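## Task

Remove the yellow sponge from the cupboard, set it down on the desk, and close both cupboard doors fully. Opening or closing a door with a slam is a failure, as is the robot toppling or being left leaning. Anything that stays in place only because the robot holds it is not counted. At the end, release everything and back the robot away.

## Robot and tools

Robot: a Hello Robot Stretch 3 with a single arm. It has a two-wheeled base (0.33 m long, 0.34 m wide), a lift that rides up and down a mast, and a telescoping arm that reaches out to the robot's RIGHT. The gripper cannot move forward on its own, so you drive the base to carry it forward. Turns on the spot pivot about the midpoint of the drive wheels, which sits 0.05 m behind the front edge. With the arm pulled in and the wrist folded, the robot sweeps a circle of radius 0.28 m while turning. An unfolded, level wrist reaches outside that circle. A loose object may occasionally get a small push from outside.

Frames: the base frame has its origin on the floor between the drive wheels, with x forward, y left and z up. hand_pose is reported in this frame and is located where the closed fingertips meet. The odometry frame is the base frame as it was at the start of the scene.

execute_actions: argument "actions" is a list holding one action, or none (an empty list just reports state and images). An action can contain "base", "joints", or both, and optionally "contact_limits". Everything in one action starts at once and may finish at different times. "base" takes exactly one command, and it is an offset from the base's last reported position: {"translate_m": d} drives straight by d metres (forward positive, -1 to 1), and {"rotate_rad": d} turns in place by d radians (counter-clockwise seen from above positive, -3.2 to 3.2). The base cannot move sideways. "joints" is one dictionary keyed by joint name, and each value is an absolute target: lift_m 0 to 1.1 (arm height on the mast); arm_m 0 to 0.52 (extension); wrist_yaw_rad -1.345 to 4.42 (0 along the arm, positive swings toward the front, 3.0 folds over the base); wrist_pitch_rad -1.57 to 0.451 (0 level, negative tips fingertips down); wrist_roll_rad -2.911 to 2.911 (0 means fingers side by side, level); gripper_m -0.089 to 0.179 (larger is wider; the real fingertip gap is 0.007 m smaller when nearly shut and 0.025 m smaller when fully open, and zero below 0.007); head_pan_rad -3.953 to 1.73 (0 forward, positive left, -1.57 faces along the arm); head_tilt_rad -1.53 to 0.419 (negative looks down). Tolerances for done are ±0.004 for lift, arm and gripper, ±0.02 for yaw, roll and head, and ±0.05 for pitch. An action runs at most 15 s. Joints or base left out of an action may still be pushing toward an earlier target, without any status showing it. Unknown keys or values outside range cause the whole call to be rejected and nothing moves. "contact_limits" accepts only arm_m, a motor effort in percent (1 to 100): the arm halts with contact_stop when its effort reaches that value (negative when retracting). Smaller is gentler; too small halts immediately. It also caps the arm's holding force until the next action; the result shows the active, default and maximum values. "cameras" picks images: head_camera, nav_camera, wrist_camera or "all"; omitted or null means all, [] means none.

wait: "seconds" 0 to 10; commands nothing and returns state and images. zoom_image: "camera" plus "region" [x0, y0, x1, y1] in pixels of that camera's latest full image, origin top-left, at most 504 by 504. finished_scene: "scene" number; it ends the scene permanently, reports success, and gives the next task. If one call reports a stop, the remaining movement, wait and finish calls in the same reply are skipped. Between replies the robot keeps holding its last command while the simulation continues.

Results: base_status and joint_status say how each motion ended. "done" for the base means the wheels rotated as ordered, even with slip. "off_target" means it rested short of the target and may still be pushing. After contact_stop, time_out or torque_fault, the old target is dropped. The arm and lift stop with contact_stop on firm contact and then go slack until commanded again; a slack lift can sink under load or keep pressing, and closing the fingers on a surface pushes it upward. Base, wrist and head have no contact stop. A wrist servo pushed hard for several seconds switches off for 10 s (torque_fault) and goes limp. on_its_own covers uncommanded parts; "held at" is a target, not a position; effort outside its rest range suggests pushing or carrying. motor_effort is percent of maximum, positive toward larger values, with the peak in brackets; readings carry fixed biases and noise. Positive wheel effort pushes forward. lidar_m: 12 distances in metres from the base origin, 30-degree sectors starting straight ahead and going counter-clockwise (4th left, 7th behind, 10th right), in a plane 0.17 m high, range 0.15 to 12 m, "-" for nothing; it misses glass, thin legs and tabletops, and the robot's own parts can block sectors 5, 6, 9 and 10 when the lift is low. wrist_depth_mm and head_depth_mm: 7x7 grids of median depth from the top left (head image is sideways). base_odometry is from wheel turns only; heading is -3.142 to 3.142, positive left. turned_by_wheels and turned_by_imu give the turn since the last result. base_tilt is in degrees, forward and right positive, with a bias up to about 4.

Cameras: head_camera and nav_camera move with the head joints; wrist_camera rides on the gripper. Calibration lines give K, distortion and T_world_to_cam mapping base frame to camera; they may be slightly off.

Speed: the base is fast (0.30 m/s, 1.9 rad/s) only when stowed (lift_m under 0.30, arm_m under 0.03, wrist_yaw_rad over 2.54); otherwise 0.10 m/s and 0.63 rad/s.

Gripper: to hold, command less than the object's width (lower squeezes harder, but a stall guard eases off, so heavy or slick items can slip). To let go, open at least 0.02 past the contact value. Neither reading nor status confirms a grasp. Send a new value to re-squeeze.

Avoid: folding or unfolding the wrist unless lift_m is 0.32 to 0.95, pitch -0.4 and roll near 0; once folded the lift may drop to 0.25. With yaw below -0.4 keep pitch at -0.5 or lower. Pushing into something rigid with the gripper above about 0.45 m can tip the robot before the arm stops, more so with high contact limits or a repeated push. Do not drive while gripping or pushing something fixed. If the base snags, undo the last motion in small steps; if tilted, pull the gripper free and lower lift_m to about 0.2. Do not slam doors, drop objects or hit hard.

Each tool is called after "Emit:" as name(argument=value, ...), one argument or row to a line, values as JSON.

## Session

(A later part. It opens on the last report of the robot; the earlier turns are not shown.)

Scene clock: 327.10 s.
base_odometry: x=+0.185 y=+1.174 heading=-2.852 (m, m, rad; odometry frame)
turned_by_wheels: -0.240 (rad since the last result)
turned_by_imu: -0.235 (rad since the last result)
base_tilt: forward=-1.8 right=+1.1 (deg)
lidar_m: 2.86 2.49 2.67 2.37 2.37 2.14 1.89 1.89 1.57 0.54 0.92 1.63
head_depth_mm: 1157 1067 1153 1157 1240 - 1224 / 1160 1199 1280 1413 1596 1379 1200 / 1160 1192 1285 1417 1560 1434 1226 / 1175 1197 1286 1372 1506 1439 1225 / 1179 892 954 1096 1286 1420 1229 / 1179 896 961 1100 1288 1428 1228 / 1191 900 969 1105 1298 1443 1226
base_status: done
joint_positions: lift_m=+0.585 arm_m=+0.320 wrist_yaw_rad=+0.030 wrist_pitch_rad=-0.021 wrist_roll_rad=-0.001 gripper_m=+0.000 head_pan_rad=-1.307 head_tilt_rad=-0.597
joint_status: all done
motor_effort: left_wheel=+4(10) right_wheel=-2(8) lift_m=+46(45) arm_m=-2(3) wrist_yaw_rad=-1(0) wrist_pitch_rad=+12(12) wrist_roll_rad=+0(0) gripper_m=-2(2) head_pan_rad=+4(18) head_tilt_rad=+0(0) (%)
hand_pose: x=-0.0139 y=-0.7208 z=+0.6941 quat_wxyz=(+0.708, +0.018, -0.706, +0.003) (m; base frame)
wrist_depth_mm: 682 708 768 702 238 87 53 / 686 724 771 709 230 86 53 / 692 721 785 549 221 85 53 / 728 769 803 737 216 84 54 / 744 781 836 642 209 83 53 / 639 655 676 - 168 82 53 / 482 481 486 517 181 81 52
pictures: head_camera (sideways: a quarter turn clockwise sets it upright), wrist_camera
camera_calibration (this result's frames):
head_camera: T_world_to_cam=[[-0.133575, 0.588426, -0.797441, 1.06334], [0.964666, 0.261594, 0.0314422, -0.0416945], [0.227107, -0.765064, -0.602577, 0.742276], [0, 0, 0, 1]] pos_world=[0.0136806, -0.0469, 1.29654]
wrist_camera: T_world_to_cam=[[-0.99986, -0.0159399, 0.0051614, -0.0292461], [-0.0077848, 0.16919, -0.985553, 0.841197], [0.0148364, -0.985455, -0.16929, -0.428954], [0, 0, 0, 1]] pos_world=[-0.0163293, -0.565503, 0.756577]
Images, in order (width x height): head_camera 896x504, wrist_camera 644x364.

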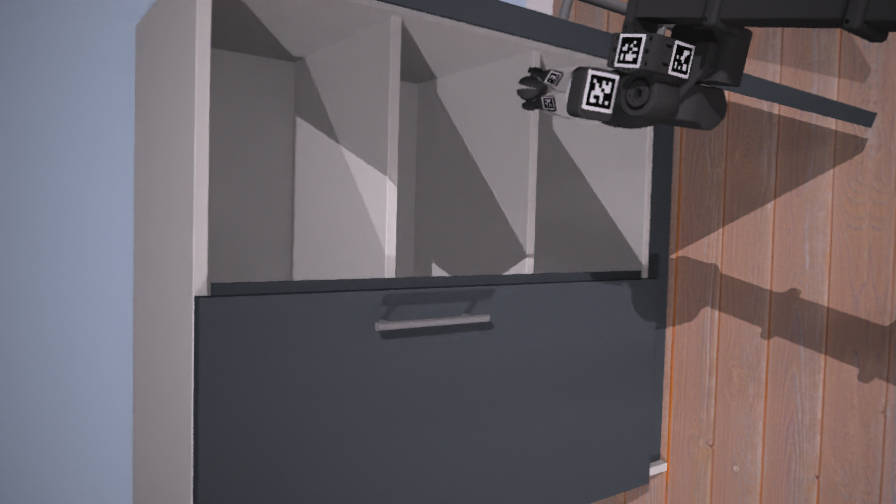

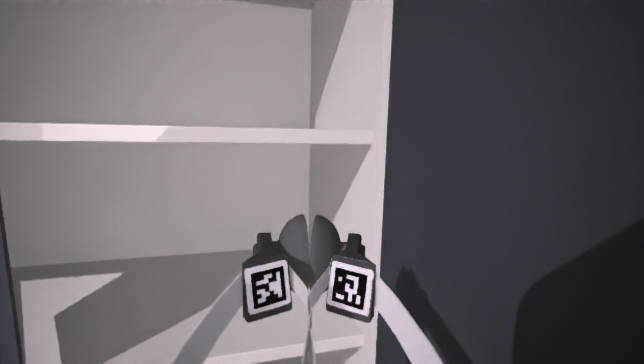

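Emit:
execute_actions(
  actions=[
    {"joints": {"arm_m": 0.15, "wrist_yaw_rad": 1.4}},
  ],
  cameras=[],
)

Emit:
execute_actions(
  actions=[
    {"base": {"rotate_rad": -0.886}, "joints": {"arm_m": 0.0, "head_pan_rad": -0.5}},
  ],
  cameras=["nav_camera"],
)

Emit:
execute_actions(
  actions=[
    {"base": {"translate_m": 0.40}},
  ],
  cameras=["nav_camera", "head_camera"],
)

Scene clock: 405.53 s.
base_odometry: x=+0.185 y=+1.174 heading=-2.852 (m, m, rad; odometry frame)
turned_by_wheels: +0.000 (rad since the last result)
turned_by_imu: -0.001 (rad since the last result)
base_tilt: forward=-1.8 right=+1.1 (deg)
lidar_m: 2.86 2.50 2.67 2.37 2.37 2.14 1.89 1.89 1.57 0.54 0.92 1.64
head_depth_mm: 1152 1065 1154 1156 1239 1370 1317 / 1161 1062 1281 1413 1503 1419 - / 1167 1194 1283 1418 1559 1436 1281 / 1170 1199 1284 1362 1508 1446 1174 / 1171 895 957 1090 1276 1456 1222 / 1180 897 960 1103 1291 1450 1220 / 1189 900 964 1108 1297 1440 1230
base_status: not commanded
joint_positions: lift_m=+0.585 arm_m=+0.150 wrist_yaw_rad=+1.399 wrist_pitch_rad=-0.021 wrist_roll_rad=-0.001 gripper_m=+0.000 head_pan_rad=-1.307 head_tilt_rad=-0.597
joint_status: all done
motor_effort: left_wheel=+4(4) right_wheel=-2(2) lift_m=+46(46) arm_m=-2(0) wrist_yaw_rad=+1(2) wrist_pitch_rad=+12(12) wrist_roll_rad=+0(0) gripper_m=+0(1) head_pan_rad=+2(2) head_tilt_rad=-1(1) (%)
hand_pose: x=+0.2305 y=-0.3391 z=+0.6941 quat_wxyz=(+0.546, +0.461, -0.536, +0.450) (m; base frame)
wrist_depth_mm: - - - - - 615 491 / - - - - - 628 492 / - - - - - 626 493 / - - - - - 636 492 / - - - - - 637 498 / - - - - - 629 511 / - - - - - 651 515
pictures: none
No camera images: the call's "cameras" was empty. Leave "cameras" out to get every camera's image.

Scene clock: 407.90 s.
base_odometry: x=+0.185 y=+1.174 heading=+2.545 (m, m, rad; odometry frame)
turned_by_wheels: -0.886 (rad since the last result)
turned_by_imu: -0.868 (rad since the last result)
base_tilt: forward=-1.8 right=+1.1 (deg)
lidar_m: 0.94 1.86 2.86 2.50 2.50 2.37 2.42 2.00 1.89 1.93 0.54 0.92
head_depth_mm: 1179 975 985 1626 1656 1446 1223 / 1168 1125 1213 1313 1376 1379 1196 / 1172 1195 1280 1418 1550 1442 1254 / 1169 1190 1287 1407 1557 1433 1226 / 1161 1065 1155 1136 1321 1412 1228 / 1161 878 940 1066 1247 1407 1223 / 1154 880 935 1070 1252 1410 1229
base_status: done
joint_positions: lift_m=+0.585 arm_m=+0.000 wrist_yaw_rad=+1.399 wrist_pitch_rad=-0.021 wrist_roll_rad=-0.001 gripper_m=+0.000 head_pan_rad=-0.507 head_tilt_rad=-0.597
joint_status: all done
motor_effort: left_wheel=+4(10) right_wheel=-3(8) lift_m=+45(46) arm_m=-2(3) wrist_yaw_rad=+0(1) wrist_pitch_rad=+12(11) wrist_roll_rad=+0(0) gripper_m=-1(1) head_pan_rad=+2(32) head_tilt_rad=+0(0) (%)
hand_pose: x=+0.2305 y=-0.1890 z=+0.6941 quat_wxyz=(+0.546, +0.461, -0.536, +0.450) (m; base frame)
wrist_depth_mm: - - 821 798 910 496 - / - - 847 - - 352 - / - - 869 - - 361 - / - - 872 - - 422 - / - - 904 994 990 481 - / - - 982 - - - - / - - 973 949 - - -
pictures: nav_camera (sideways: a quarter turn counterclockwise sets it upright)
camera_calibration (this result's frames):
nav_camera: T_world_to_cam=[[0.495766, -0.277197, 0.82303, -1.03436], [-0.477303, -0.878698, -0.00843389, 0.0643622], [0.725532, -0.388653, -0.567936, 0.691539], [0, 0, 0, 1]] pos_world=[0.0417876, 0.0386025, 1.2446]
Images, in order (width x height): nav_camera 672x504.

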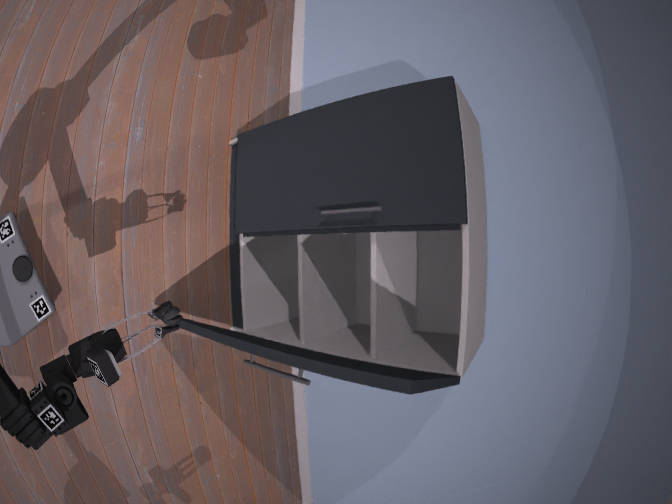

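Scene clock: 413.13 s.
base_odometry: x=-0.146 y=+1.398 heading=+2.545 (m, m, rad; odometry frame)
turned_by_wheels: +0.000 (rad since the last result)
turned_by_imu: +0.001 (rad since the last result)
base_tilt: forward=-1.8 right=+1.1 (deg)
lidar_m: 0.57 1.38 2.68 2.47 2.85 2.72 2.79 2.18 2.07 0.39 0.60 0.56
head_depth_mm: 857 874 1057 925 1080 1209 1186 / 857 876 1054 924 1090 1216 1172 / 856 871 605 829 1051 1023 1161 / 852 876 575 634 724 889 1120 / 850 874 574 631 735 883 1105 / 850 879 573 628 733 877 1102 / 847 882 572 627 729 876 1099
base_status: done
joint_positions: lift_m=+0.585 arm_m=+0.000 wrist_yaw_rad=+1.399 wrist_pitch_rad=-0.021 wrist_roll_rad=-0.001 gripper_m=+0.000 head_pan_rad=-0.507 head_tilt_rad=-0.597
joint_status: not commanded
motor_effort: left_wheel=+4(12) right_wheel=-3(4) lift_m=+45(45) arm_m=-2(2) wrist_yaw_rad=+0(0) wrist_pitch_rad=+12(12) wrist_roll_rad=+0(0) gripper_m=-1(1) head_pan_rad=+2(2) head_tilt_rad=-1(1) (%)
hand_pose: x=+0.2305 y=-0.1890 z=+0.6941 quat_wxyz=(+0.546, +0.461, -0.536, +0.450) (m; base frame)
wrist_depth_mm: - 473 439 411 803 747 697 / - 490 452 425 824 776 695 / - 507 466 426 850 773 636 / - 520 481 440 850 808 667 / - 531 491 450 866 847 664 / - 551 518 - 677 680 606 / - 563 512 484 531 500 511
pictures: head_camera (sideways: a quarter turn clockwise sets it upright), nav_camera (sideways: a quarter turn counterclockwise sets it upright)
camera_calibration (this result's frames):
head_camera: T_world_to_cam=[[-0.515202, 0.314093, -0.797441, 1.06567], [0.484355, 0.874306, 0.0314422, -0.0387645], [0.707084, -0.370046, -0.602577, 0.739348], [0, 0, 0, 1]] pos_world=[0.0450279, -0.0272341, 1.29654]
nav_camera: T_world_to_cam=[[0.495767, -0.277195, 0.82303, -1.03436], [-0.477301, -0.878699, -0.00843389, 0.0643622], [0.725533, -0.388652, -0.567936, 0.691539], [0, 0, 0, 1]] pos_world=[0.0417875, 0.0386026, 1.2446]
Images, in order (width x height): head_camera 896x504, nav_camera 672x504.

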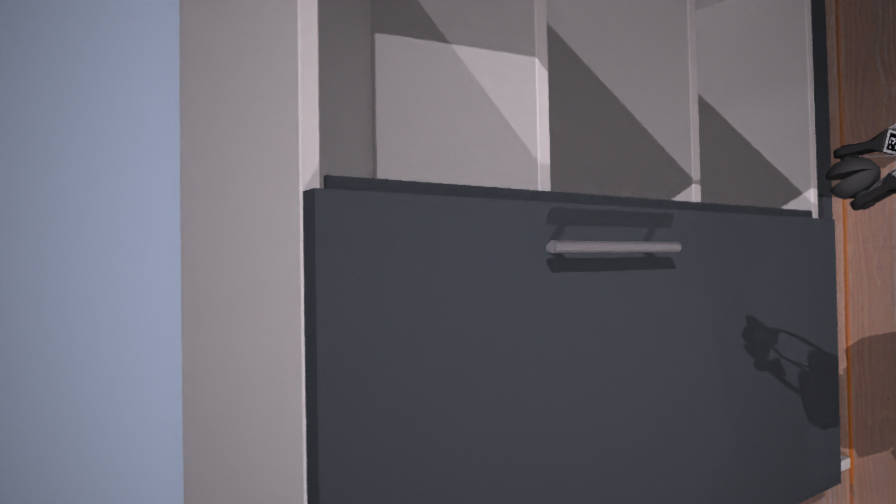

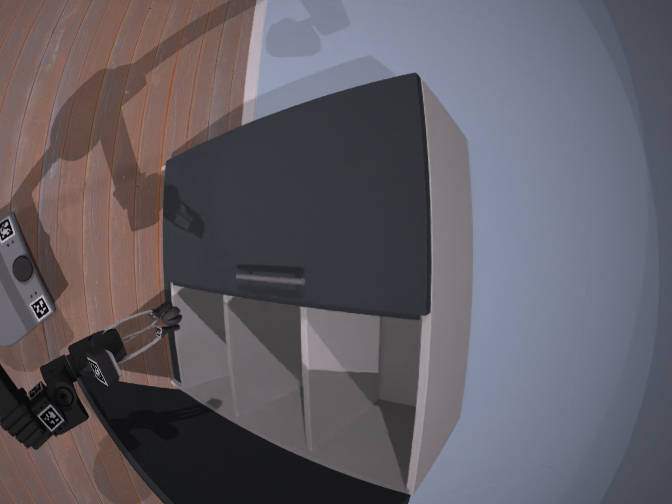

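Emit:
execute_actions(
  actions=[
    {"base": {"rotate_rad": 0.704}, "joints": {"arm_m": 0.30, "wrist_yaw_rad": 0.5, "head_pan_rad": -1.2, "head_tilt_rad": -0.8}},
  ],
  cameras=["head_camera", "wrist_camera"],
)

Scene clock: 457.90 s.
base_odometry: x=-0.146 y=+1.398 heading=-3.034 (m, m, rad; odometry frame)
turned_by_wheels: +0.704 (rad since the last result)
turned_by_imu: +0.688 (rad since the last result)
base_tilt: forward=-1.8 right=+1.1 (deg)
lidar_m: 1.66 2.68 2.46 2.76 2.74 2.63 2.09 0.40 0.39 0.82 0.56 0.60
head_depth_mm: 688 1005 894 1104 - 1275 1156 / 687 1006 897 1087 1303 1277 1145 / 688 552 679 834 1104 1271 1139 / 689 544 626 749 965 1252 1144 / 691 545 625 758 959 1253 1140 / 693 543 624 755 957 1253 1142 / 692 542 623 754 954 1274 1144
base_status: done
joint_positions: lift_m=+0.585 arm_m=+0.300 wrist_yaw_rad=+0.501 wrist_pitch_rad=-0.020 wrist_roll_rad=-0.001 gripper_m=+0.000 head_pan_rad=-1.193 head_tilt_rad=-0.790
joint_status: all done
motor_effort: left_wheel=-4(9) right_wheel=+4(10) lift_m=+46(46) arm_m=+2(3) wrist_yaw_rad=-1(4) wrist_pitch_rad=+11(12) wrist_roll_rad=+0(0) gripper_m=-1(2) head_pan_rad=-3(32) head_tilt_rad=-3(13) (%)
hand_pose: x=+0.1013 y=-0.6691 z=+0.6942 quat_wxyz=(+0.687, +0.182, -0.683, +0.168) (m; base frame)
wrist_depth_mm: 498 496 488 483 479 479 395 / 510 511 501 501 498 491 397 / 113 112 111 110 109 108 107 / 541 534 522 113 111 109 108 / 548 551 541 529 530 523 390 / 561 560 553 - 538 539 390 / 477 487 488 488 502 498 388
pictures: head_camera (sideways: a quarter turn clockwise sets it upright), wrist_camera
camera_calibration (this result's frames):
head_camera: T_world_to_cam=[[-0.251929, 0.701133, -0.667042, 0.89411], [0.930862, 0.364046, 0.031082, -0.0410115], [0.264626, -0.613093, -0.744372, 0.926479], [0, 0, 0, 1]] pos_world=[0.0182579, -0.0439417, 1.28733]
wrist_camera: T_world_to_cam=[[-0.883665, -0.468091, 0.00515783, -0.227503], [-0.083595, 0.146951, -0.985605, 0.826255], [0.460595, -0.871376, -0.168986, -0.348704], [0, 0, 0, 1]] pos_world=[0.0286455, -0.531764, 0.756608]
Images, in order (width x height): head_camera 896x504, wrist_camera 644x364.

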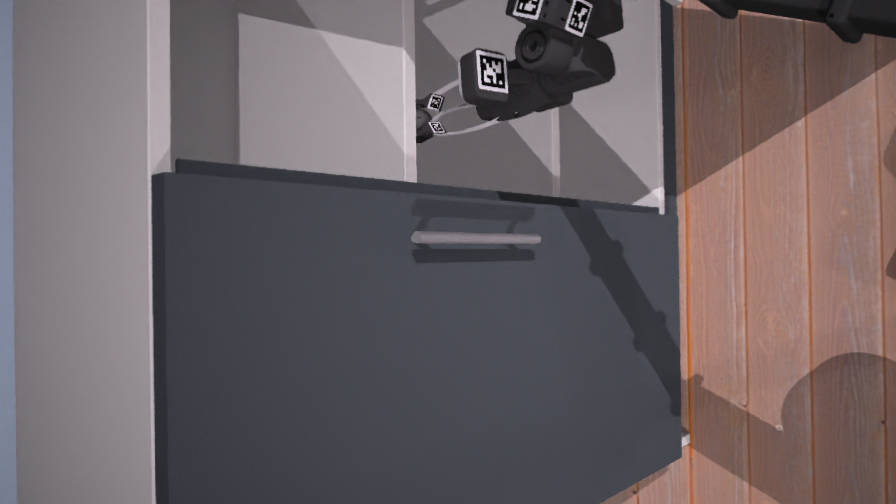

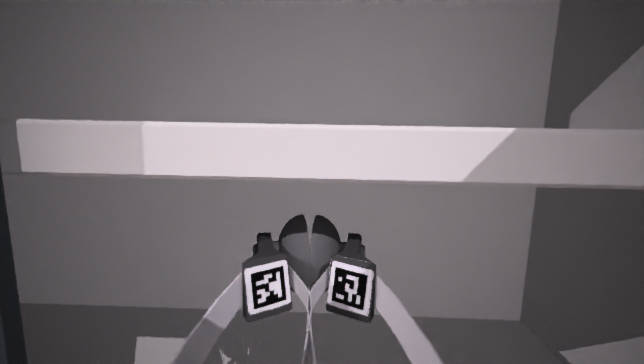

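Emit:
execute_actions(
  actions=[
    {"joints": {"wrist_yaw_rad": 1.9, "arm_m": 0.32}},
  ],
  cameras=["head_camera", "wrist_camera"],
)

Scene clock: 491.37 s.
base_odometry: x=-0.146 y=+1.398 heading=-3.034 (m, m, rad; odometry frame)
turned_by_wheels: +0.000 (rad since the last result)
turned_by_imu: -0.064 (rad since the last result)
base_tilt: forward=-1.8 right=+1.1 (deg)
lidar_m: 1.53 2.67 2.46 2.80 2.76 2.80 2.13 2.07 0.39 0.78 0.29 0.39
head_depth_mm: 676 1021 887 1146 1303 1302 1161 / 675 1021 888 1128 1273 1270 1141 / 675 1006 889 1116 1283 1268 1141 / 678 1003 891 788 1020 1247 1125 / 678 996 891 377 488 658 1107 / 680 978 892 412 554 891 1147 / 681 972 392 471 681 1225 1141
base_status: not commanded
joint_positions: lift_m=+0.585 arm_m=+0.320 wrist_yaw_rad=+1.899 wrist_pitch_rad=-0.018 wrist_roll_rad=-0.001 gripper_m=+0.000 head_pan_rad=-1.195 head_tilt_rad=-0.795
joint_status: all done
motor_effort: left_wheel=+0(100) right_wheel=+1(68) lift_m=+43(47) arm_m=+1(1) wrist_yaw_rad=+0(68) wrist_pitch_rad=+10(17) wrist_roll_rad=+0(0) gripper_m=-1(8) head_pan_rad=-2(3) head_tilt_rad=-2(3) (%)
hand_pose: x=+0.2208 y=-0.3826 z=+0.6949 quat_wxyz=(+0.417, +0.578, -0.406, +0.571) (m; base frame)
wrist_depth_mm: 141 171 235 376 504 538 553 / 143 174 239 387 516 554 567 / 145 175 242 394 528 551 529 / 146 178 249 409 543 578 548 / 147 180 245 459 566 596 576 / 149 183 231 - 578 609 568 / 151 186 279 453 522 498 508
pictures: head_camera (sideways: a quarter turn clockwise sets it upright), wrist_camera
camera_calibration (this result's frames):
head_camera: T_world_to_cam=[[-0.251722, 0.704703, -0.663347, 0.889294], [0.931652, 0.362023, 0.0310574, -0.0409841], [0.262033, -0.61019, -0.747667, 0.93078], [0, 0, 0, 1]] pos_world=[0.0181425, -0.0438985, 1.2871]
wrist_camera: T_world_to_cam=[[0.309185, -0.950986, 0.00541434, -0.436155], [-0.156796, -0.0565912, -0.986008, 0.733404], [0.937987, 0.30401, -0.166608, 0.188642], [0, 0, 0, 1]] pos_world=[0.0729032, -0.430622, 0.756933]
Images, in order (width x height): head_camera 896x504, wrist_camera 644x364.

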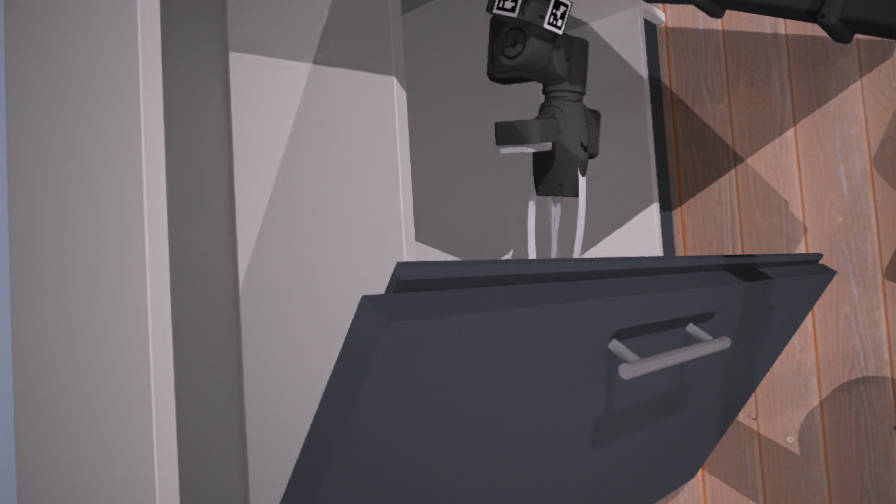

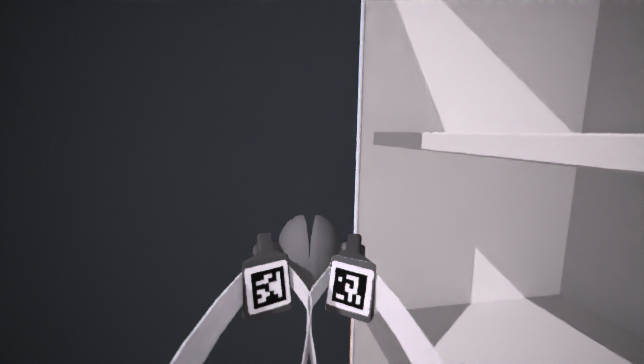

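Emit:
execute_actions(
  actions=[
    {"base": {"rotate_rad": 0.465}, "joints": {"wrist_yaw_rad": 1.45, "arm_m": 0.15, "head_pan_rad": -1.3, "head_tilt_rad": -0.9}},
  ],
  cameras=["head_camera", "wrist_camera"],
)

Scene clock: 516.40 s.
base_odometry: x=-0.146 y=+1.398 heading=-2.569 (m, m, rad; odometry frame)
turned_by_wheels: +0.465 (rad since the last result)
turned_by_imu: +0.453 (rad since the last result)
base_tilt: forward=-1.8 right=+1.1 (deg)
lidar_m: 0.60 2.46 2.82 2.73 2.82 2.16 2.08 0.39 0.68 0.79 0.62 0.59
head_depth_mm: 523 928 784 1063 1307 - - / 548 955 805 1063 1338 1256 1130 / 548 955 826 1087 1320 1246 1139 / 574 960 849 1112 1349 1265 1133 / 576 899 852 1111 1362 1261 1124 / 631 729 812 953 1176 1257 1120 / 578 631 721 845 1013 1223 1124
base_status: done
joint_positions: lift_m=+0.585 arm_m=+0.150 wrist_yaw_rad=+1.449 wrist_pitch_rad=-0.020 wrist_roll_rad=-0.001 gripper_m=+0.000 head_pan_rad=-1.293 head_tilt_rad=-0.889
joint_status: all done
motor_effort: left_wheel=-4(27) right_wheel=+4(36) lift_m=+43(43) arm_m=-2(5) wrist_yaw_rad=+0(44) wrist_pitch_rad=+12(12) wrist_roll_rad=+0(0) gripper_m=-1(5) head_pan_rad=-3(12) head_tilt_rad=-3(12) (%)
hand_pose: x=+0.2324 y=-0.3264 z=+0.6944 quat_wxyz=(+0.535, +0.474, -0.524, +0.463) (m; base frame)
wrist_depth_mm: - - 414 380 348 323 322 / - - 424 387 355 332 334 / - - 440 395 361 336 332 / - - 457 407 369 346 354 / - - 470 412 383 353 363 / - - 491 - 384 362 376 / - - 483 437 390 375 388
pictures: head_camera (sideways: a quarter turn clockwise sets it upright), wrist_camera
camera_calibration (this result's frames):
head_camera: T_world_to_cam=[[-0.197738, 0.782663, -0.590202, 0.793662], [0.963393, 0.266359, 0.0304471, -0.0403794], [0.181036, -0.562576, -0.806681, 1.00801], [0, 0, 0, 1]] pos_world=[0.013353, -0.0433329, 1.28279]
wrist_camera: T_world_to_cam=[[-0.135133, -0.990812, 0.00544802, -0.296028], [-0.167576, 0.0174351, -0.985705, 0.764412], [0.976554, -0.134114, -0.168393, 0.0098246], [0, 0, 0, 1]] pos_world=[0.0784997, -0.305319, 0.756752]
Images, in order (width x height): head_camera 896x504, wrist_camera 644x364.

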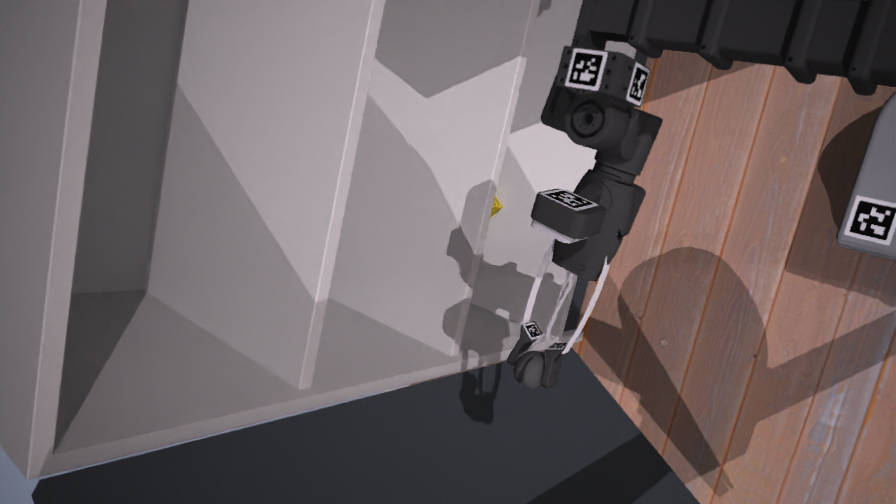

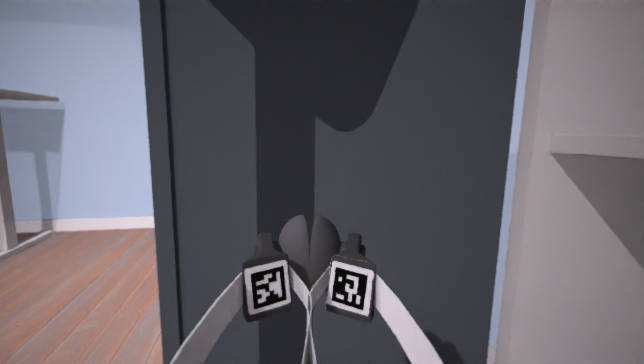

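Emit:
execute_actions(
  actions=[
    {"base": {"translate_m": 0.16}, "joints": {"wrist_yaw_rad": 0.03, "arm_m": 0.13, "lift_m": 0.13, "wrist_pitch_rad": -0.3, "gripper_m": 0.14, "head_pan_rad": -1.57, "head_tilt_rad": -0.95}},
  ],
  cameras=["head_camera", "wrist_camera"],
)

Scene clock: 540.37 s.
base_odometry: x=-0.280 y=+1.312 heading=-2.569 (m, m, rad; odometry frame)
turned_by_wheels: +0.000 (rad since the last result)
turned_by_imu: -0.001 (rad since the last result)
base_tilt: forward=-1.9 right=+1.1 (deg)
lidar_m: 2.51 2.32 2.82 2.73 2.83 2.33 2.23 0.54 0.95 0.78 0.47 0.45
head_depth_mm: 911 881 1112 1087 1318 1229 1107 / 914 881 1106 1083 1323 1234 1149 / 911 878 1108 1086 1322 1272 - / 918 887 1107 1084 1314 1223 1148 / 913 885 1113 1088 1322 1235 1115 / 697 832 776 929 1090 1217 1117 / 524 595 659 752 875 1047 1119
base_status: done
joint_positions: lift_m=+0.130 arm_m=+0.130 wrist_yaw_rad=+0.032 wrist_pitch_rad=-0.314 wrist_roll_rad=-0.001 gripper_m=+0.140 head_pan_rad=-1.563 head_tilt_rad=-0.938
joint_status: all done
motor_effort: left_wheel=-4(5) right_wheel=+4(10) lift_m=+30(34) arm_m=-1(3) wrist_yaw_rad=-2(2) wrist_pitch_rad=+8(10) wrist_roll_rad=+0(0) gripper_m=+1(83) head_pan_rad=-3(18) head_tilt_rad=-4(10) (%)
hand_pose: x=-0.0139 y=-0.5113 z=+0.1669 quat_wxyz=(+0.701, +0.122, -0.696, -0.100) (m; base frame)
wrist_depth_mm: 284 418 563 564 582 577 582 / 286 418 600 609 618 617 624 / 286 419 508 442 541 560 573 / 287 335 341 348 355 361 370 / 250 264 257 262 266 270 272 / 276 - 290 294 296 301 305 / 296 300 309 313 315 315 322
pictures: head_camera (sideways: a quarter turn clockwise sets it upright), wrist_camera
camera_calibration (this result's frames):
head_camera: T_world_to_cam=[[0.0179442, 0.834901, -0.550107, 0.740111], [0.999548, -0.00170068, 0.0300235, -0.0400465], [0.0241311, -0.550397, -0.834554, 1.0452], [0, 0, 0, 1]] pos_world=[0.00152589, -0.0427118, 1.28062]
wrist_camera: T_world_to_cam=[[-0.999746, -0.0205726, 0.00918092, -0.0262182], [-0.0174078, 0.446769, -0.89448, 0.4128], [0.0143, -0.894413, -0.447013, -0.218887], [0, 0, 0, 1]] pos_world=[-0.0158956, -0.38074, 0.271637]
Images, in order (width x height): head_camera 896x504, wrist_camera 644x364.

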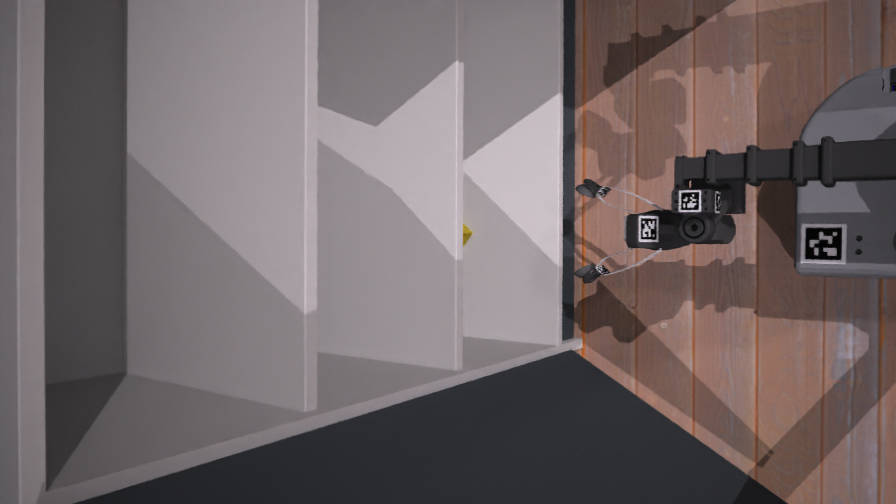

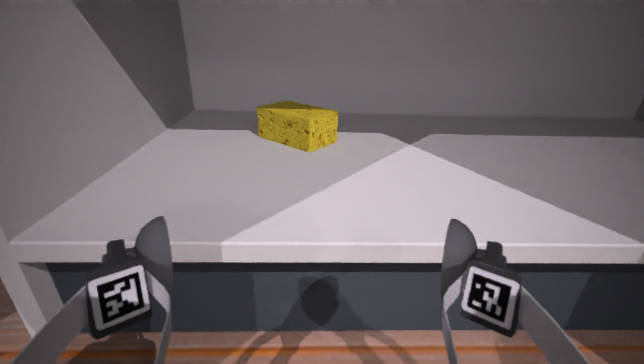

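Emit:
zoom_image(
  camera="wrist_camera",
  region=[220, 80, 380, 170],
)

Region (220, 80, 380, 170) of wrist_camera's 644x364 image, scaled by 3.150; it fills the top 284 rows of this view, and the rest is white.

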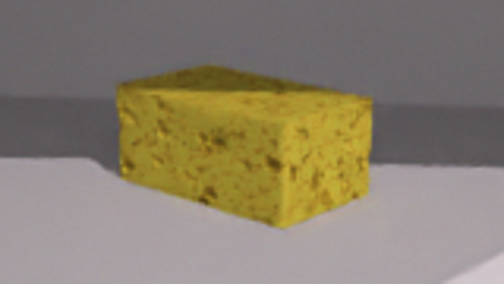

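Emit:
execute_actions(
  actions=[
    {"base": {"translate_m": -0.182}, "joints": {"wrist_yaw_rad": 0.73, "arm_m": 0.431, "lift_m": 0.117, "gripper_m": 0.16}},
  ],
  cameras=["wrist_camera"],
)

Scene clock: 600.93 s.
base_odometry: x=-0.127 y=+1.410 heading=-2.569 (m, m, rad; odometry frame)
turned_by_wheels: +0.000 (rad since the last result)
turned_by_imu: -0.001 (rad since the last result)
base_tilt: forward=-1.8 right=+1.1 (deg)
lidar_m: 0.62 2.48 2.81 2.73 2.83 2.14 2.05 0.37 0.63 0.80 0.64 0.61
head_depth_mm: 914 880 1108 1084 1323 1232 1093 / 915 880 1107 1084 1323 1234 1145 / 916 883 1108 1085 1321 1240 - / 917 881 1113 1066 1339 1235 1141 / 919 882 1107 1089 1336 1241 1113 / 916 885 1114 1093 1325 1238 1112 / 917 884 976 1046 1209 1241 1111
base_status: done
joint_positions: lift_m=+0.117 arm_m=+0.431 wrist_yaw_rad=+0.729 wrist_pitch_rad=-0.314 wrist_roll_rad=-0.001 gripper_m=+0.160 head_pan_rad=-1.563 head_tilt_rad=-0.938
joint_status: all done
motor_effort: left_wheel=-4(12) right_wheel=+4(6) lift_m=+30(31) arm_m=+2(5) wrist_yaw_rad=+0(2) wrist_pitch_rad=+8(8) wrist_roll_rad=+0(0) gripper_m=+0(77) head_pan_rad=-3(4) head_tilt_rad=-4(5) (%)
hand_pose: x=+0.1359 y=-0.7520 z=+0.1539 quat_wxyz=(+0.693, +0.352, -0.612, +0.145) (m; base frame)
wrist_depth_mm: 256 299 374 404 334 286 250 / 266 316 396 427 350 300 260 / 277 326 405 426 372 313 270 / 279 302 308 213 321 307 281 / 228 235 232 213 240 255 245 / 190 185 186 189 191 - 195 / 148 154 155 157 158 154 161
pictures: wrist_camera
camera_calibration (this result's frames):
wrist_camera: T_world_to_cam=[[-0.753631, -0.657234, 0.00918227, -0.393545], [-0.300085, 0.331603, -0.894421, 0.463072], [0.584799, -0.676818, -0.447132, -0.355972], [0, 0, 0, 1]] pos_world=[0.0505455, -0.653136, 0.258628]
Images, in order (width x height): wrist_camera 644x364.

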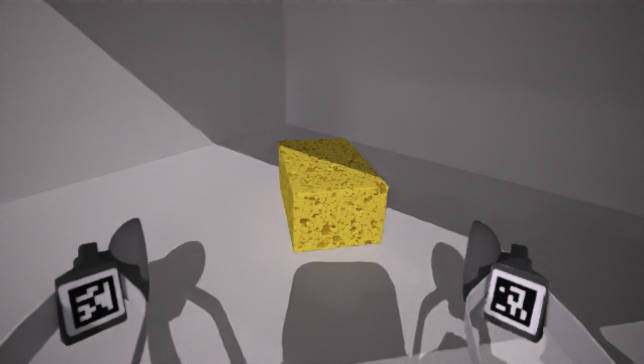

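Emit:
execute_actions(
  actions=[
    {"base": {"translate_m": 0.054}, "joints": {"arm_m": 0.512, "lift_m": 0.106}},
  ],
  cameras=["wrist_camera"],
)

Emit:
execute_actions(
  actions=[
    {"joints": {"gripper_m": 0.02}},
  ],
  cameras=["wrist_camera"],
)

Scene clock: 617.23 s.
base_odometry: x=-0.173 y=+1.381 heading=-2.570 (m, m, rad; odometry frame)
turned_by_wheels: +0.000 (rad since the last result)
turned_by_imu: -0.001 (rad since the last result)
base_tilt: forward=-1.8 right=+1.1 (deg)
lidar_m: 0.58 2.43 2.80 2.73 2.82 2.19 2.11 0.42 0.75 0.79 0.59 0.56
head_depth_mm: 912 879 1108 1086 1323 1227 1107 / 919 879 1103 1089 1319 1239 1144 / 916 882 1113 1065 1327 1236 - / 918 885 1111 1060 1323 1235 1144 / 917 884 1110 1089 1324 1233 1118 / 920 883 1114 1089 1318 1236 1114 / 879 864 833 971 1105 1212 1118
base_status: done
joint_positions: lift_m=+0.106 arm_m=+0.512 wrist_yaw_rad=+0.729 wrist_pitch_rad=-0.314 wrist_roll_rad=-0.001 gripper_m=+0.160 head_pan_rad=-1.563 head_tilt_rad=-0.938
joint_status: all done
motor_effort: left_wheel=-4(6) right_wheel=+4(11) lift_m=+31(33) arm_m=+2(2) wrist_yaw_rad=+0(0) wrist_pitch_rad=+8(8) wrist_roll_rad=+0(0) gripper_m=+1(0) head_pan_rad=-3(3) head_tilt_rad=-4(4) (%)
hand_pose: x=+0.1359 y=-0.8330 z=+0.1429 quat_wxyz=(+0.693, +0.352, -0.612, +0.145) (m; base frame)
wrist_depth_mm: 216 253 316 305 256 219 192 / 225 265 333 327 269 230 198 / 233 277 354 347 285 240 207 / 243 266 282 185 279 251 216 / 208 215 193 138 218 232 214 / 174 169 158 111 121 - 179 / 136 141 134 116 136 142 149
pictures: wrist_camera
camera_calibration (this result's frames):
wrist_camera: T_world_to_cam=[[-0.75361, -0.657257, 0.00918241, -0.446696], [-0.300114, 0.331615, -0.894407, 0.480095], [0.58481, -0.67679, -0.44716, -0.41569], [0, 0, 0, 1]] pos_world=[0.0505479, -0.734135, 0.247622]
Images, in order (width x height): wrist_camera 644x364.

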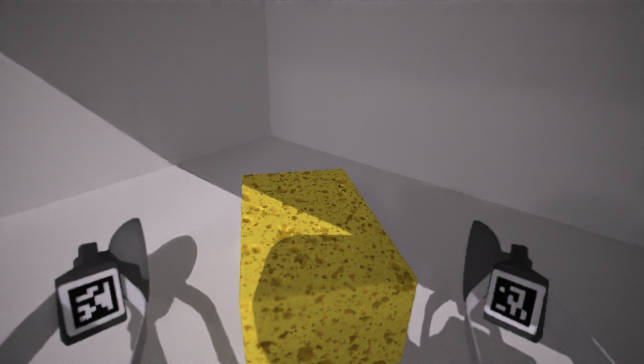

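Scene clock: 619.13 s.
base_odometry: x=-0.173 y=+1.381 heading=-2.570 (m, m, rad; odometry frame)
turned_by_wheels: +0.000 (rad since the last result)
turned_by_imu: +0.000 (rad since the last result)
base_tilt: forward=-1.8 right=+1.2 (deg)
lidar_m: 0.57 2.43 2.81 2.72 2.82 2.20 2.11 0.42 0.76 0.82 0.59 0.56
head_depth_mm: 912 881 1109 1086 1319 1231 1108 / 914 879 1109 1083 1328 1230 1142 / 912 884 1117 1067 1321 1237 - / 917 881 1113 1068 1327 1236 1153 / 917 884 1108 1081 1329 1239 1114 / 916 883 1112 1090 1326 1236 1111 / 879 861 835 965 1103 1215 1118
base_status: not commanded
joint_positions: lift_m=+0.106 arm_m=+0.512 wrist_yaw_rad=+0.727 wrist_pitch_rad=-0.314 wrist_roll_rad=-0.001 gripper_m=+0.021 head_pan_rad=-1.563 head_tilt_rad=-0.938
joint_status: all done
motor_effort: left_wheel=-4(4) right_wheel=+5(5) lift_m=+30(29) arm_m=+2(2) wrist_yaw_rad=+2(1) wrist_pitch_rad=+8(8) wrist_roll_rad=+0(0) gripper_m=-17(93) head_pan_rad=-3(3) head_tilt_rad=-4(3) (%)
hand_pose: x=+0.1356 y=-0.8333 z=+0.1429 quat_wxyz=(+0.693, +0.352, -0.613, +0.145) (m; base frame)
wrist_depth_mm: 217 254 319 306 256 219 192 / 225 263 335 323 268 227 198 / 233 276 356 348 285 240 206 / 242 265 264 195 278 251 215 / 208 209 144 138 220 223 215 / 169 172 113 119 125 177 179 / 140 141 133 129 141 147 148
pictures: wrist_camera
camera_calibration (this result's frames):
wrist_camera: T_world_to_cam=[[-0.75472, -0.655983, 0.00919012, -0.445895], [-0.299558, 0.332117, -0.894407, 0.480442], [0.583663, -0.67778, -0.44716, -0.416375], [0, 0, 0, 1]] pos_world=[0.0504171, -0.734272, 0.247622]
Images, in order (width x height): wrist_camera 644x364.

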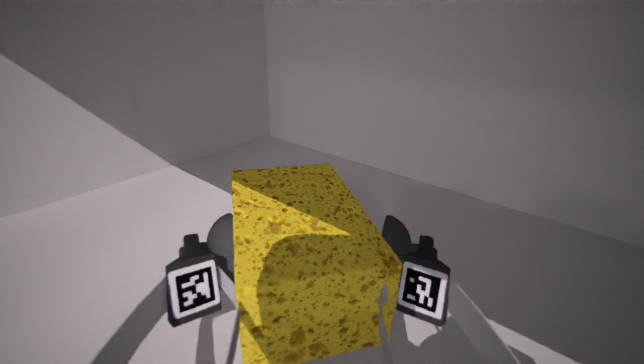

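Emit:
execute_actions(
  actions=[
    {"joints": {"lift_m": 0.13}},
  ],
  cameras=[],
)

Emit:
execute_actions(
  actions=[
    {"base": {"translate_m": 0.25}, "joints": {"arm_m": 0.0, "wrist_yaw_rad": 0.3, "head_pan_rad": -1.0, "head_tilt_rad": -1.0}},
  ],
  cameras=["head_camera", "wrist_camera"],
)

Scene clock: 740.10 s.
base_odometry: x=-0.173 y=+1.381 heading=-2.570 (m, m, rad; odometry frame)
turned_by_wheels: +0.000 (rad since the last result)
turned_by_imu: +0.000 (rad since the last result)
base_tilt: forward=-1.7 right=+1.2 (deg)
lidar_m: 0.58 2.43 2.81 2.73 2.82 2.18 2.11 0.42 0.75 0.79 0.59 0.56
head_depth_mm: 914 878 1107 1080 1313 1236 1111 / 917 881 1109 1087 1317 1227 1140 / 915 880 1109 1063 1321 1247 - / 916 880 1110 1066 1326 1236 1144 / 918 884 1116 1087 1328 1237 1116 / 916 882 1114 1089 1330 1236 1119 / 877 864 834 969 1103 1220 1120
base_status: not commanded
joint_positions: lift_m=+0.130 arm_m=+0.512 wrist_yaw_rad=+0.728 wrist_pitch_rad=-0.315 wrist_roll_rad=-0.001 gripper_m=+0.021 head_pan_rad=-1.563 head_tilt_rad=-0.938
joint_status: all done
motor_effort: left_wheel=-4(4) right_wheel=+4(5) lift_m=+49(50) arm_m=+2(2) wrist_yaw_rad=+1(1) wrist_pitch_rad=+9(8) wrist_roll_rad=+0(0) gripper_m=-18(17) head_pan_rad=-4(4) head_tilt_rad=-5(4) (%)
hand_pose: x=+0.1357 y=-0.8331 z=+0.1661 quat_wxyz=(+0.693, +0.352, -0.612, +0.145) (m; base frame)
wrist_depth_mm: 218 251 318 308 255 219 191 / 225 265 331 329 269 230 199 / 232 278 356 350 284 239 206 / 242 289 296 194 301 251 216 / 240 250 145 138 270 250 226 / 199 201 113 119 127 210 211 / 167 168 158 130 166 174 175
pictures: none
No camera images: the call's "cameras" was empty. Leave "cameras" out to get every camera's image.

Scene clock: 745.03 s.
base_odometry: x=-0.383 y=+1.246 heading=-2.570 (m, m, rad; odometry frame)
turned_by_wheels: +0.000 (rad since the last result)
turned_by_imu: -0.001 (rad since the last result)
base_tilt: forward=-1.8 right=+1.1 (deg)
lidar_m: 2.39 2.22 2.83 2.73 2.82 2.45 0.66 0.67 1.04 0.33 0.36 0.34
head_depth_mm: 429 512 689 1004 1265 1222 1108 / 416 470 609 857 1278 1198 1138 / 993 437 552 748 1122 1217 - / 1100 406 504 665 973 1219 1139 / 1214 381 465 598 835 1210 1112 / 1333 362 431 543 732 1223 1109 / 1440 351 402 493 1358 1223 1113
base_status: done
joint_positions: lift_m=+0.130 arm_m=+0.000 wrist_yaw_rad=+0.299 wrist_pitch_rad=-0.316 wrist_roll_rad=-0.001 gripper_m=+0.021 head_pan_rad=-1.007 head_tilt_rad=-0.988
joint_status: all done
motor_effort: left_wheel=-4(11) right_wheel=+4(14) lift_m=+50(50) arm_m=-2(2) wrist_yaw_rad=+0(15) wrist_pitch_rad=+9(9) wrist_roll_rad=+0(0) gripper_m=-15(18) head_pan_rad=+3(28) head_tilt_rad=-4(9) (%)
hand_pose: x=+0.0480 y=-0.3709 z=+0.1659 quat_wxyz=(+0.708, +0.214, -0.673, -0.006) (m; base frame)
wrist_depth_mm: 167 190 230 309 666 640 607 / 173 198 243 332 727 663 636 / 179 207 259 354 538 548 569 / 186 218 258 186 378 361 367 / 194 231 147 138 398 379 354 / 203 343 121 125 130 386 371 / 306 309 293 137 315 321 323
pictures: head_camera (sideways: a quarter turn clockwise sets it upright), wrist_camera
camera_calibration (this result's frames):
head_camera: T_world_to_cam=[[-0.439546, 0.74081, -0.507938, 0.687967], [0.850626, 0.524942, 0.0295187, -0.0384789], [0.288506, -0.41909, -0.860888, 1.07782], [0, 0, 0, 1]] pos_world=[0.0241677, -0.0377511, 1.27846]
wrist_camera: T_world_to_cam=[[-0.958962, -0.283386, 0.00918015, -0.0608271], [-0.134998, 0.427876, -0.893699, 0.3487], [0.249333, -0.858263, -0.448573, -0.092202], [0, 0, 0, 1]] pos_world=[0.011732, -0.245571, 0.270832]
Images, in order (width x height): head_camera 896x504, wrist_camera 644x364.

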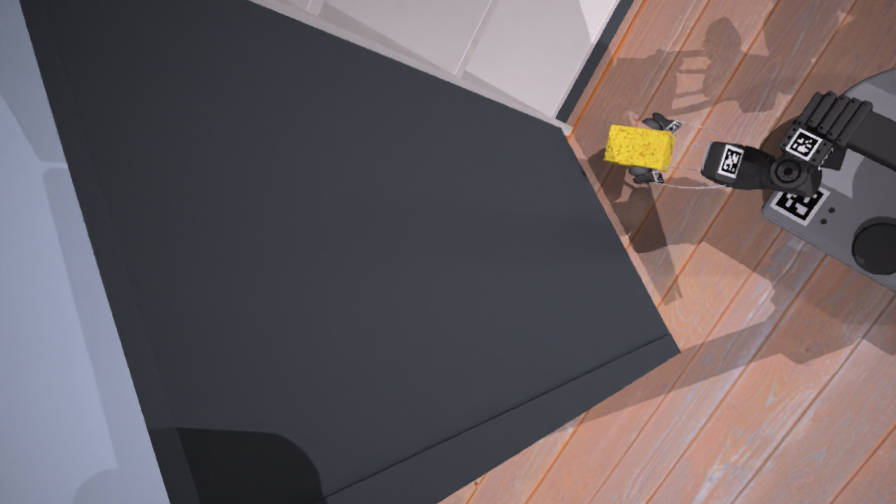

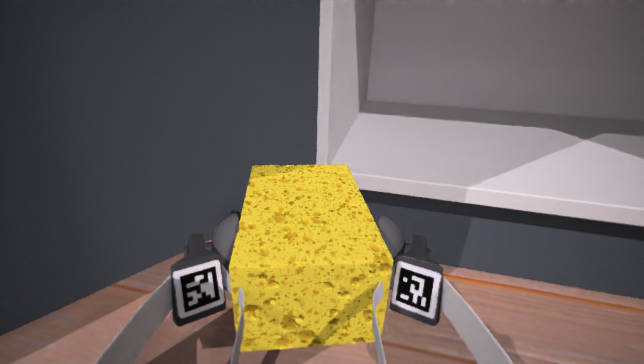

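Emit:
execute_actions(
  actions=[
    {"base": {"rotate_rad": 0.45}, "joints": {"lift_m": 0.30}},
  ],
  cameras=[],
)

Emit:
execute_actions(
  actions=[
    {"joints": {"wrist_yaw_rad": 1.9}},
  ],
  cameras=["nav_camera"],
)

Scene clock: 768.63 s.
base_odometry: x=-0.383 y=+1.246 heading=-2.120 (m, m, rad; odometry frame)
turned_by_wheels: +0.450 (rad since the last result)
turned_by_imu: +0.434 (rad since the last result)
base_tilt: forward=-1.8 right=+1.1 (deg)
lidar_m: 2.22 2.90 2.73 2.77 2.52 2.35 0.66 1.03 0.55 0.37 0.34 2.39
head_depth_mm: 1215 364 454 603 900 1221 1106 / 1358 363 452 597 888 1207 - / 1566 360 448 592 874 1228 - / 1847 361 445 572 868 1224 1133 / 2228 2058 1705 1534 1360 1219 1106 / 2328 2043 1737 1525 1356 1223 1107 / 2259 2043 1754 1520 1358 1220 1108
base_status: done
joint_positions: lift_m=+0.300 arm_m=+0.000 wrist_yaw_rad=+0.287 wrist_pitch_rad=-0.391 wrist_roll_rad=-0.011 gripper_m=+0.021 head_pan_rad=-1.007 head_tilt_rad=-0.988
joint_status: all done
on_its_own: wrist_pitch_rad is at rest, and its effort (+53) is outside its rest range (-20 to +32)
motor_effort: left_wheel=-7(25) right_wheel=+14(48) lift_m=+55(59) arm_m=+4(6) wrist_yaw_rad=+10(75) wrist_pitch_rad=+53(56) wrist_roll_rad=+6(8) gripper_m=-19(28) head_pan_rad=+2(2) head_tilt_rad=-5(4) (%)
hand_pose: x=+0.0429 y=-0.3630 z=+0.3184 quat_wxyz=(+0.710, +0.235, -0.663, -0.036) (m; base frame)
wrist_depth_mm: 112 119 130 143 160 181 207 / 119 127 139 155 174 199 234 / 127 136 150 169 192 223 272 / 135 146 163 185 215 254 608 / 145 159 170 131 241 294 520 / 158 171 128 121 - 345 424 / 171 191 207 114 329 428 368
pictures: none
No camera images: the call's "cameras" was empty. Leave "cameras" out to get every camera's image.

Scene clock: 771.23 s.
base_odometry: x=-0.383 y=+1.246 heading=-2.120 (m, m, rad; odometry frame)
turned_by_wheels: +0.000 (rad since the last result)
turned_by_imu: -0.024 (rad since the last result)
base_tilt: forward=-1.8 right=+1.1 (deg)
lidar_m: 2.22 2.93 2.73 2.77 2.53 2.35 0.66 1.01 0.58 0.38 0.35 2.39
head_depth_mm: 1186 371 464 618 930 1211 1111 / 1331 368 459 609 910 1222 - / 1515 365 455 602 883 1224 - / 1776 361 450 592 843 1219 1137 / 2084 1910 486 1500 1356 1224 1110 / 2316 2030 1753 1533 1362 1224 1107 / 2253 2052 1752 1540 1358 1224 1110
base_status: not commanded
joint_positions: lift_m=+0.300 arm_m=+0.000 wrist_yaw_rad=+0.705 wrist_pitch_rad=-0.371 wrist_roll_rad=+0.022 gripper_m=+0.021 head_pan_rad=-1.007 head_tilt_rad=-0.988
joint_status: wrist_yaw_rad off_target (ended at +0.705, target +1.900)
on_its_own: wrist_yaw_rad is held at +0.762, not at your +1.900, by its stall guard, which is still easing; right_wheel is at rest, and its effort (+28) is outside its rest range (-18 to +18); wrist_pitch_rad is at rest, and its effort (+41) is outside its rest range (-20 to +32)
motor_effort: left_wheel=-12(22) right_wheel=+28(55) lift_m=+46(54) arm_m=+3(4) wrist_yaw_rad=+44(86) wrist_pitch_rad=+41(53) wrist_roll_rad=-13(14) gripper_m=-24(30) head_pan_rad=+2(3) head_tilt_rad=-5(3) (%)
hand_pose: x=+0.1276 y=-0.3200 z=+0.3232 quat_wxyz=(+0.691, +0.364, -0.614, +0.113) (m; base frame)
wrist_depth_mm: 126 131 131 130 131 132 131 / 134 141 141 141 141 141 141 / 147 150 153 153 153 153 153 / 814 163 167 167 167 167 167 / 670 177 181 145 176 184 184 / 570 196 131 127 123 204 205 / 479 228 224 119 225 229 230
pictures: nav_camera (sideways: a quarter turn counterclockwise sets it upright)
camera_calibration (this result's frames):
nav_camera: T_world_to_cam=[[0.447106, -0.709699, 0.544448, -0.671029], [-0.84207, -0.539248, -0.0114042, 0.0704492], [0.301686, -0.453364, -0.838717, 1.04629], [0, 0, 0, 1]] pos_world=[0.0436936, 0.0361112, 1.24368]
Images, in order (width x height): nav_camera 672x504.

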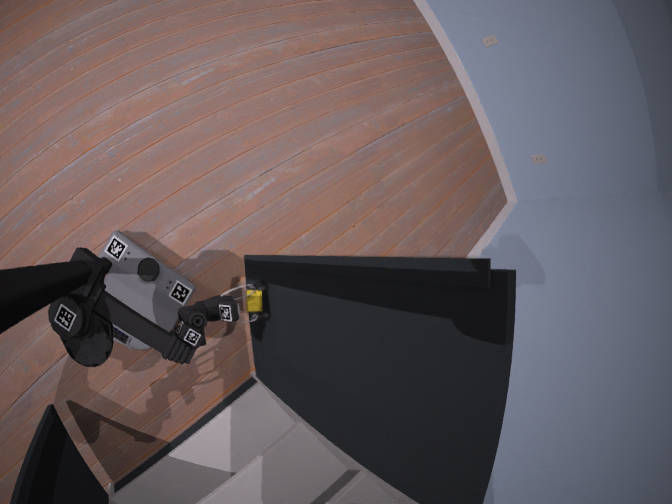

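Emit:
execute_actions(
  actions=[
    {"base": {"translate_m": -0.12}, "joints": {"wrist_yaw_rad": 0.7, "wrist_pitch_rad": -0.4}},
  ],
  cameras=["wrist_camera"],
)

Emit:
execute_actions(
  actions=[
    {"joints": {"wrist_yaw_rad": 1.9, "lift_m": 0.33}},
  ],
  cameras=["nav_camera", "wrist_camera"],
)

Scene clock: 780.40 s.
base_odometry: x=-0.320 y=+1.348 heading=-2.121 (m, m, rad; odometry frame)
turned_by_wheels: +0.000 (rad since the last result)
turned_by_imu: -0.001 (rad since the last result)
base_tilt: forward=-1.7 right=+1.1 (deg)
lidar_m: 2.34 2.98 2.78 2.80 2.42 2.24 0.54 0.87 0.95 0.46 0.42 0.43
head_depth_mm: 410 457 573 765 1187 1223 1106 / 407 453 565 752 1124 1217 - / 404 450 559 740 1035 1235 - / 1527 445 553 731 1071 1217 1138 / 1787 441 548 721 1060 1223 1109 / 2155 438 532 1451 1366 1216 1107 / 2312 452 1731 1527 1364 1220 1104
base_status: done
joint_positions: lift_m=+0.300 arm_m=+0.000 wrist_yaw_rad=+0.698 wrist_pitch_rad=-0.414 wrist_roll_rad=+0.004 gripper_m=+0.021 head_pan_rad=-1.007 head_tilt_rad=-0.988
joint_status: all done
motor_effort: left_wheel=+0(12) right_wheel=+1(8) lift_m=+47(46) arm_m=+2(3) wrist_yaw_rad=+1(18) wrist_pitch_rad=+8(36) wrist_roll_rad=-3(6) gripper_m=-16(19) head_pan_rad=+2(2) head_tilt_rad=-4(3) (%)
hand_pose: x=+0.1231 y=-0.3171 z=+0.3134 quat_wxyz=(+0.699, +0.373, -0.602, +0.099) (m; base frame)
wrist_depth_mm: 197 197 197 196 197 197 197 / 214 215 213 213 213 213 213 / 230 231 233 233 233 232 231 / 253 257 256 256 255 256 256 / 288 285 273 271 279 284 290 / 519 314 129 124 - 320 371 / 452 446 127 114 400 387 353
pictures: wrist_camera
camera_calibration (this result's frames):
wrist_camera: T_world_to_cam=[[-0.774162, -0.632959, 0.00595308, -0.107573], [-0.34191, 0.410234, -0.845462, 0.472358], [0.5327, -0.65656, -0.534003, 0.0572331], [0, 0, 0, 1]] pos_world=[0.0477369, -0.22429, 0.430564]
Images, in order (width x height): wrist_camera 644x364.

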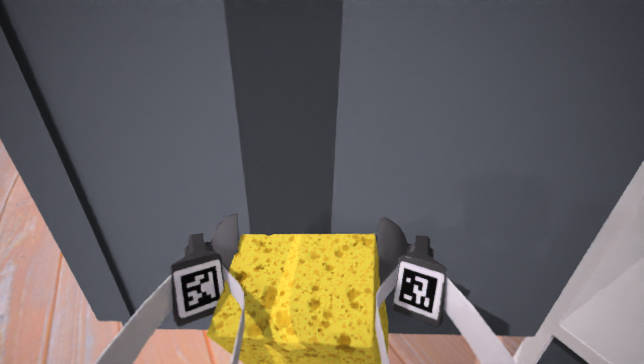

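Scene clock: 782.00 s.
base_odometry: x=-0.320 y=+1.348 heading=-2.121 (m, m, rad; odometry frame)
turned_by_wheels: +0.000 (rad since the last result)
turned_by_imu: +0.000 (rad since the last result)
base_tilt: forward=-1.8 right=+1.1 (deg)
lidar_m: 2.34 2.99 2.78 2.80 2.42 2.24 0.54 0.87 0.95 0.46 0.42 0.43
head_depth_mm: 410 457 573 765 1186 1223 1108 / 407 452 565 750 1120 1235 - / 404 449 560 740 1095 1237 - / 1528 445 554 732 1071 1239 1129 / 1794 442 548 723 1059 1224 1112 / 2193 438 532 1458 1362 1219 1109 / 2301 451 1721 1529 1362 1224 1108
base_status: not commanded
joint_positions: lift_m=+0.330 arm_m=+0.000 wrist_yaw_rad=+1.898 wrist_pitch_rad=-0.415 wrist_roll_rad=+0.003 gripper_m=+0.021 head_pan_rad=-1.007 head_tilt_rad=-0.988
joint_status: all done
motor_effort: left_wheel=+0(0) right_wheel=+1(1) lift_m=+50(50) arm_m=+2(2) wrist_yaw_rad=+1(2) wrist_pitch_rad=+8(8) wrist_roll_rad=-2(3) gripper_m=-16(17) head_pan_rad=+3(2) head_tilt_rad=-3(4) (%)
hand_pose: x=+0.1916 y=-0.0727 z=+0.3431 quat_wxyz=(+0.521, +0.648, -0.285, +0.477) (m; base frame)
wrist_depth_mm: - - - - - - - / - - - - - - - / - - - - - - - / 861 864 877 903 921 916 253 / 684 694 722 695 750 723 257 / 572 574 130 124 - 574 272 / 485 496 127 114 492 346 279
pictures: nav_camera (sideways: a quarter turn counterclockwise sets it upright), wrist_camera
camera_calibration (this result's frames):
nav_camera: T_world_to_cam=[[0.447114, -0.709694, 0.544448, -0.671029], [-0.842064, -0.539257, -0.0114042, 0.0704492], [0.301691, -0.453361, -0.838717, 1.04629], [0, 0, 0, 1]] pos_world=[0.0436932, 0.0361116, 1.24368]
wrist_camera: T_world_to_cam=[[0.30935, -0.950925, 0.00661021, -0.130899], [-0.506569, -0.170669, -0.845139, 0.40991], [0.804792, 0.258095, -0.534506, 0.211608], [0, 0, 0, 1]] pos_world=[0.0778412, -0.109132, 0.460402]
Images, in order (width x height): nav_camera 672x504, wrist_camera 644x364.

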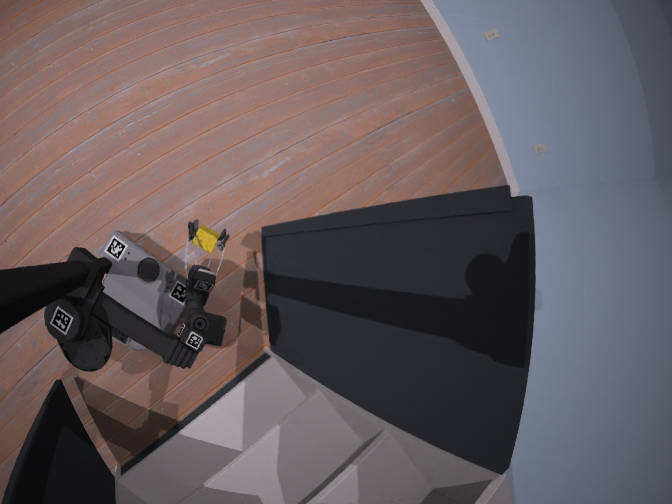

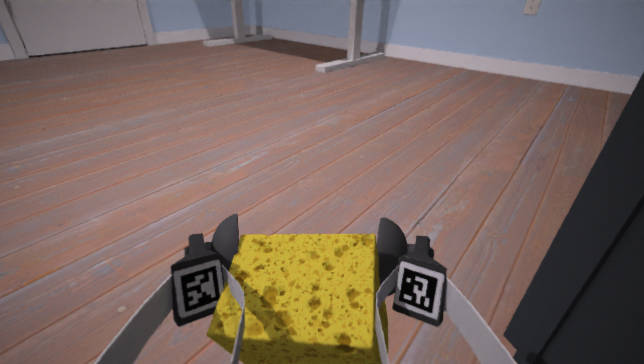

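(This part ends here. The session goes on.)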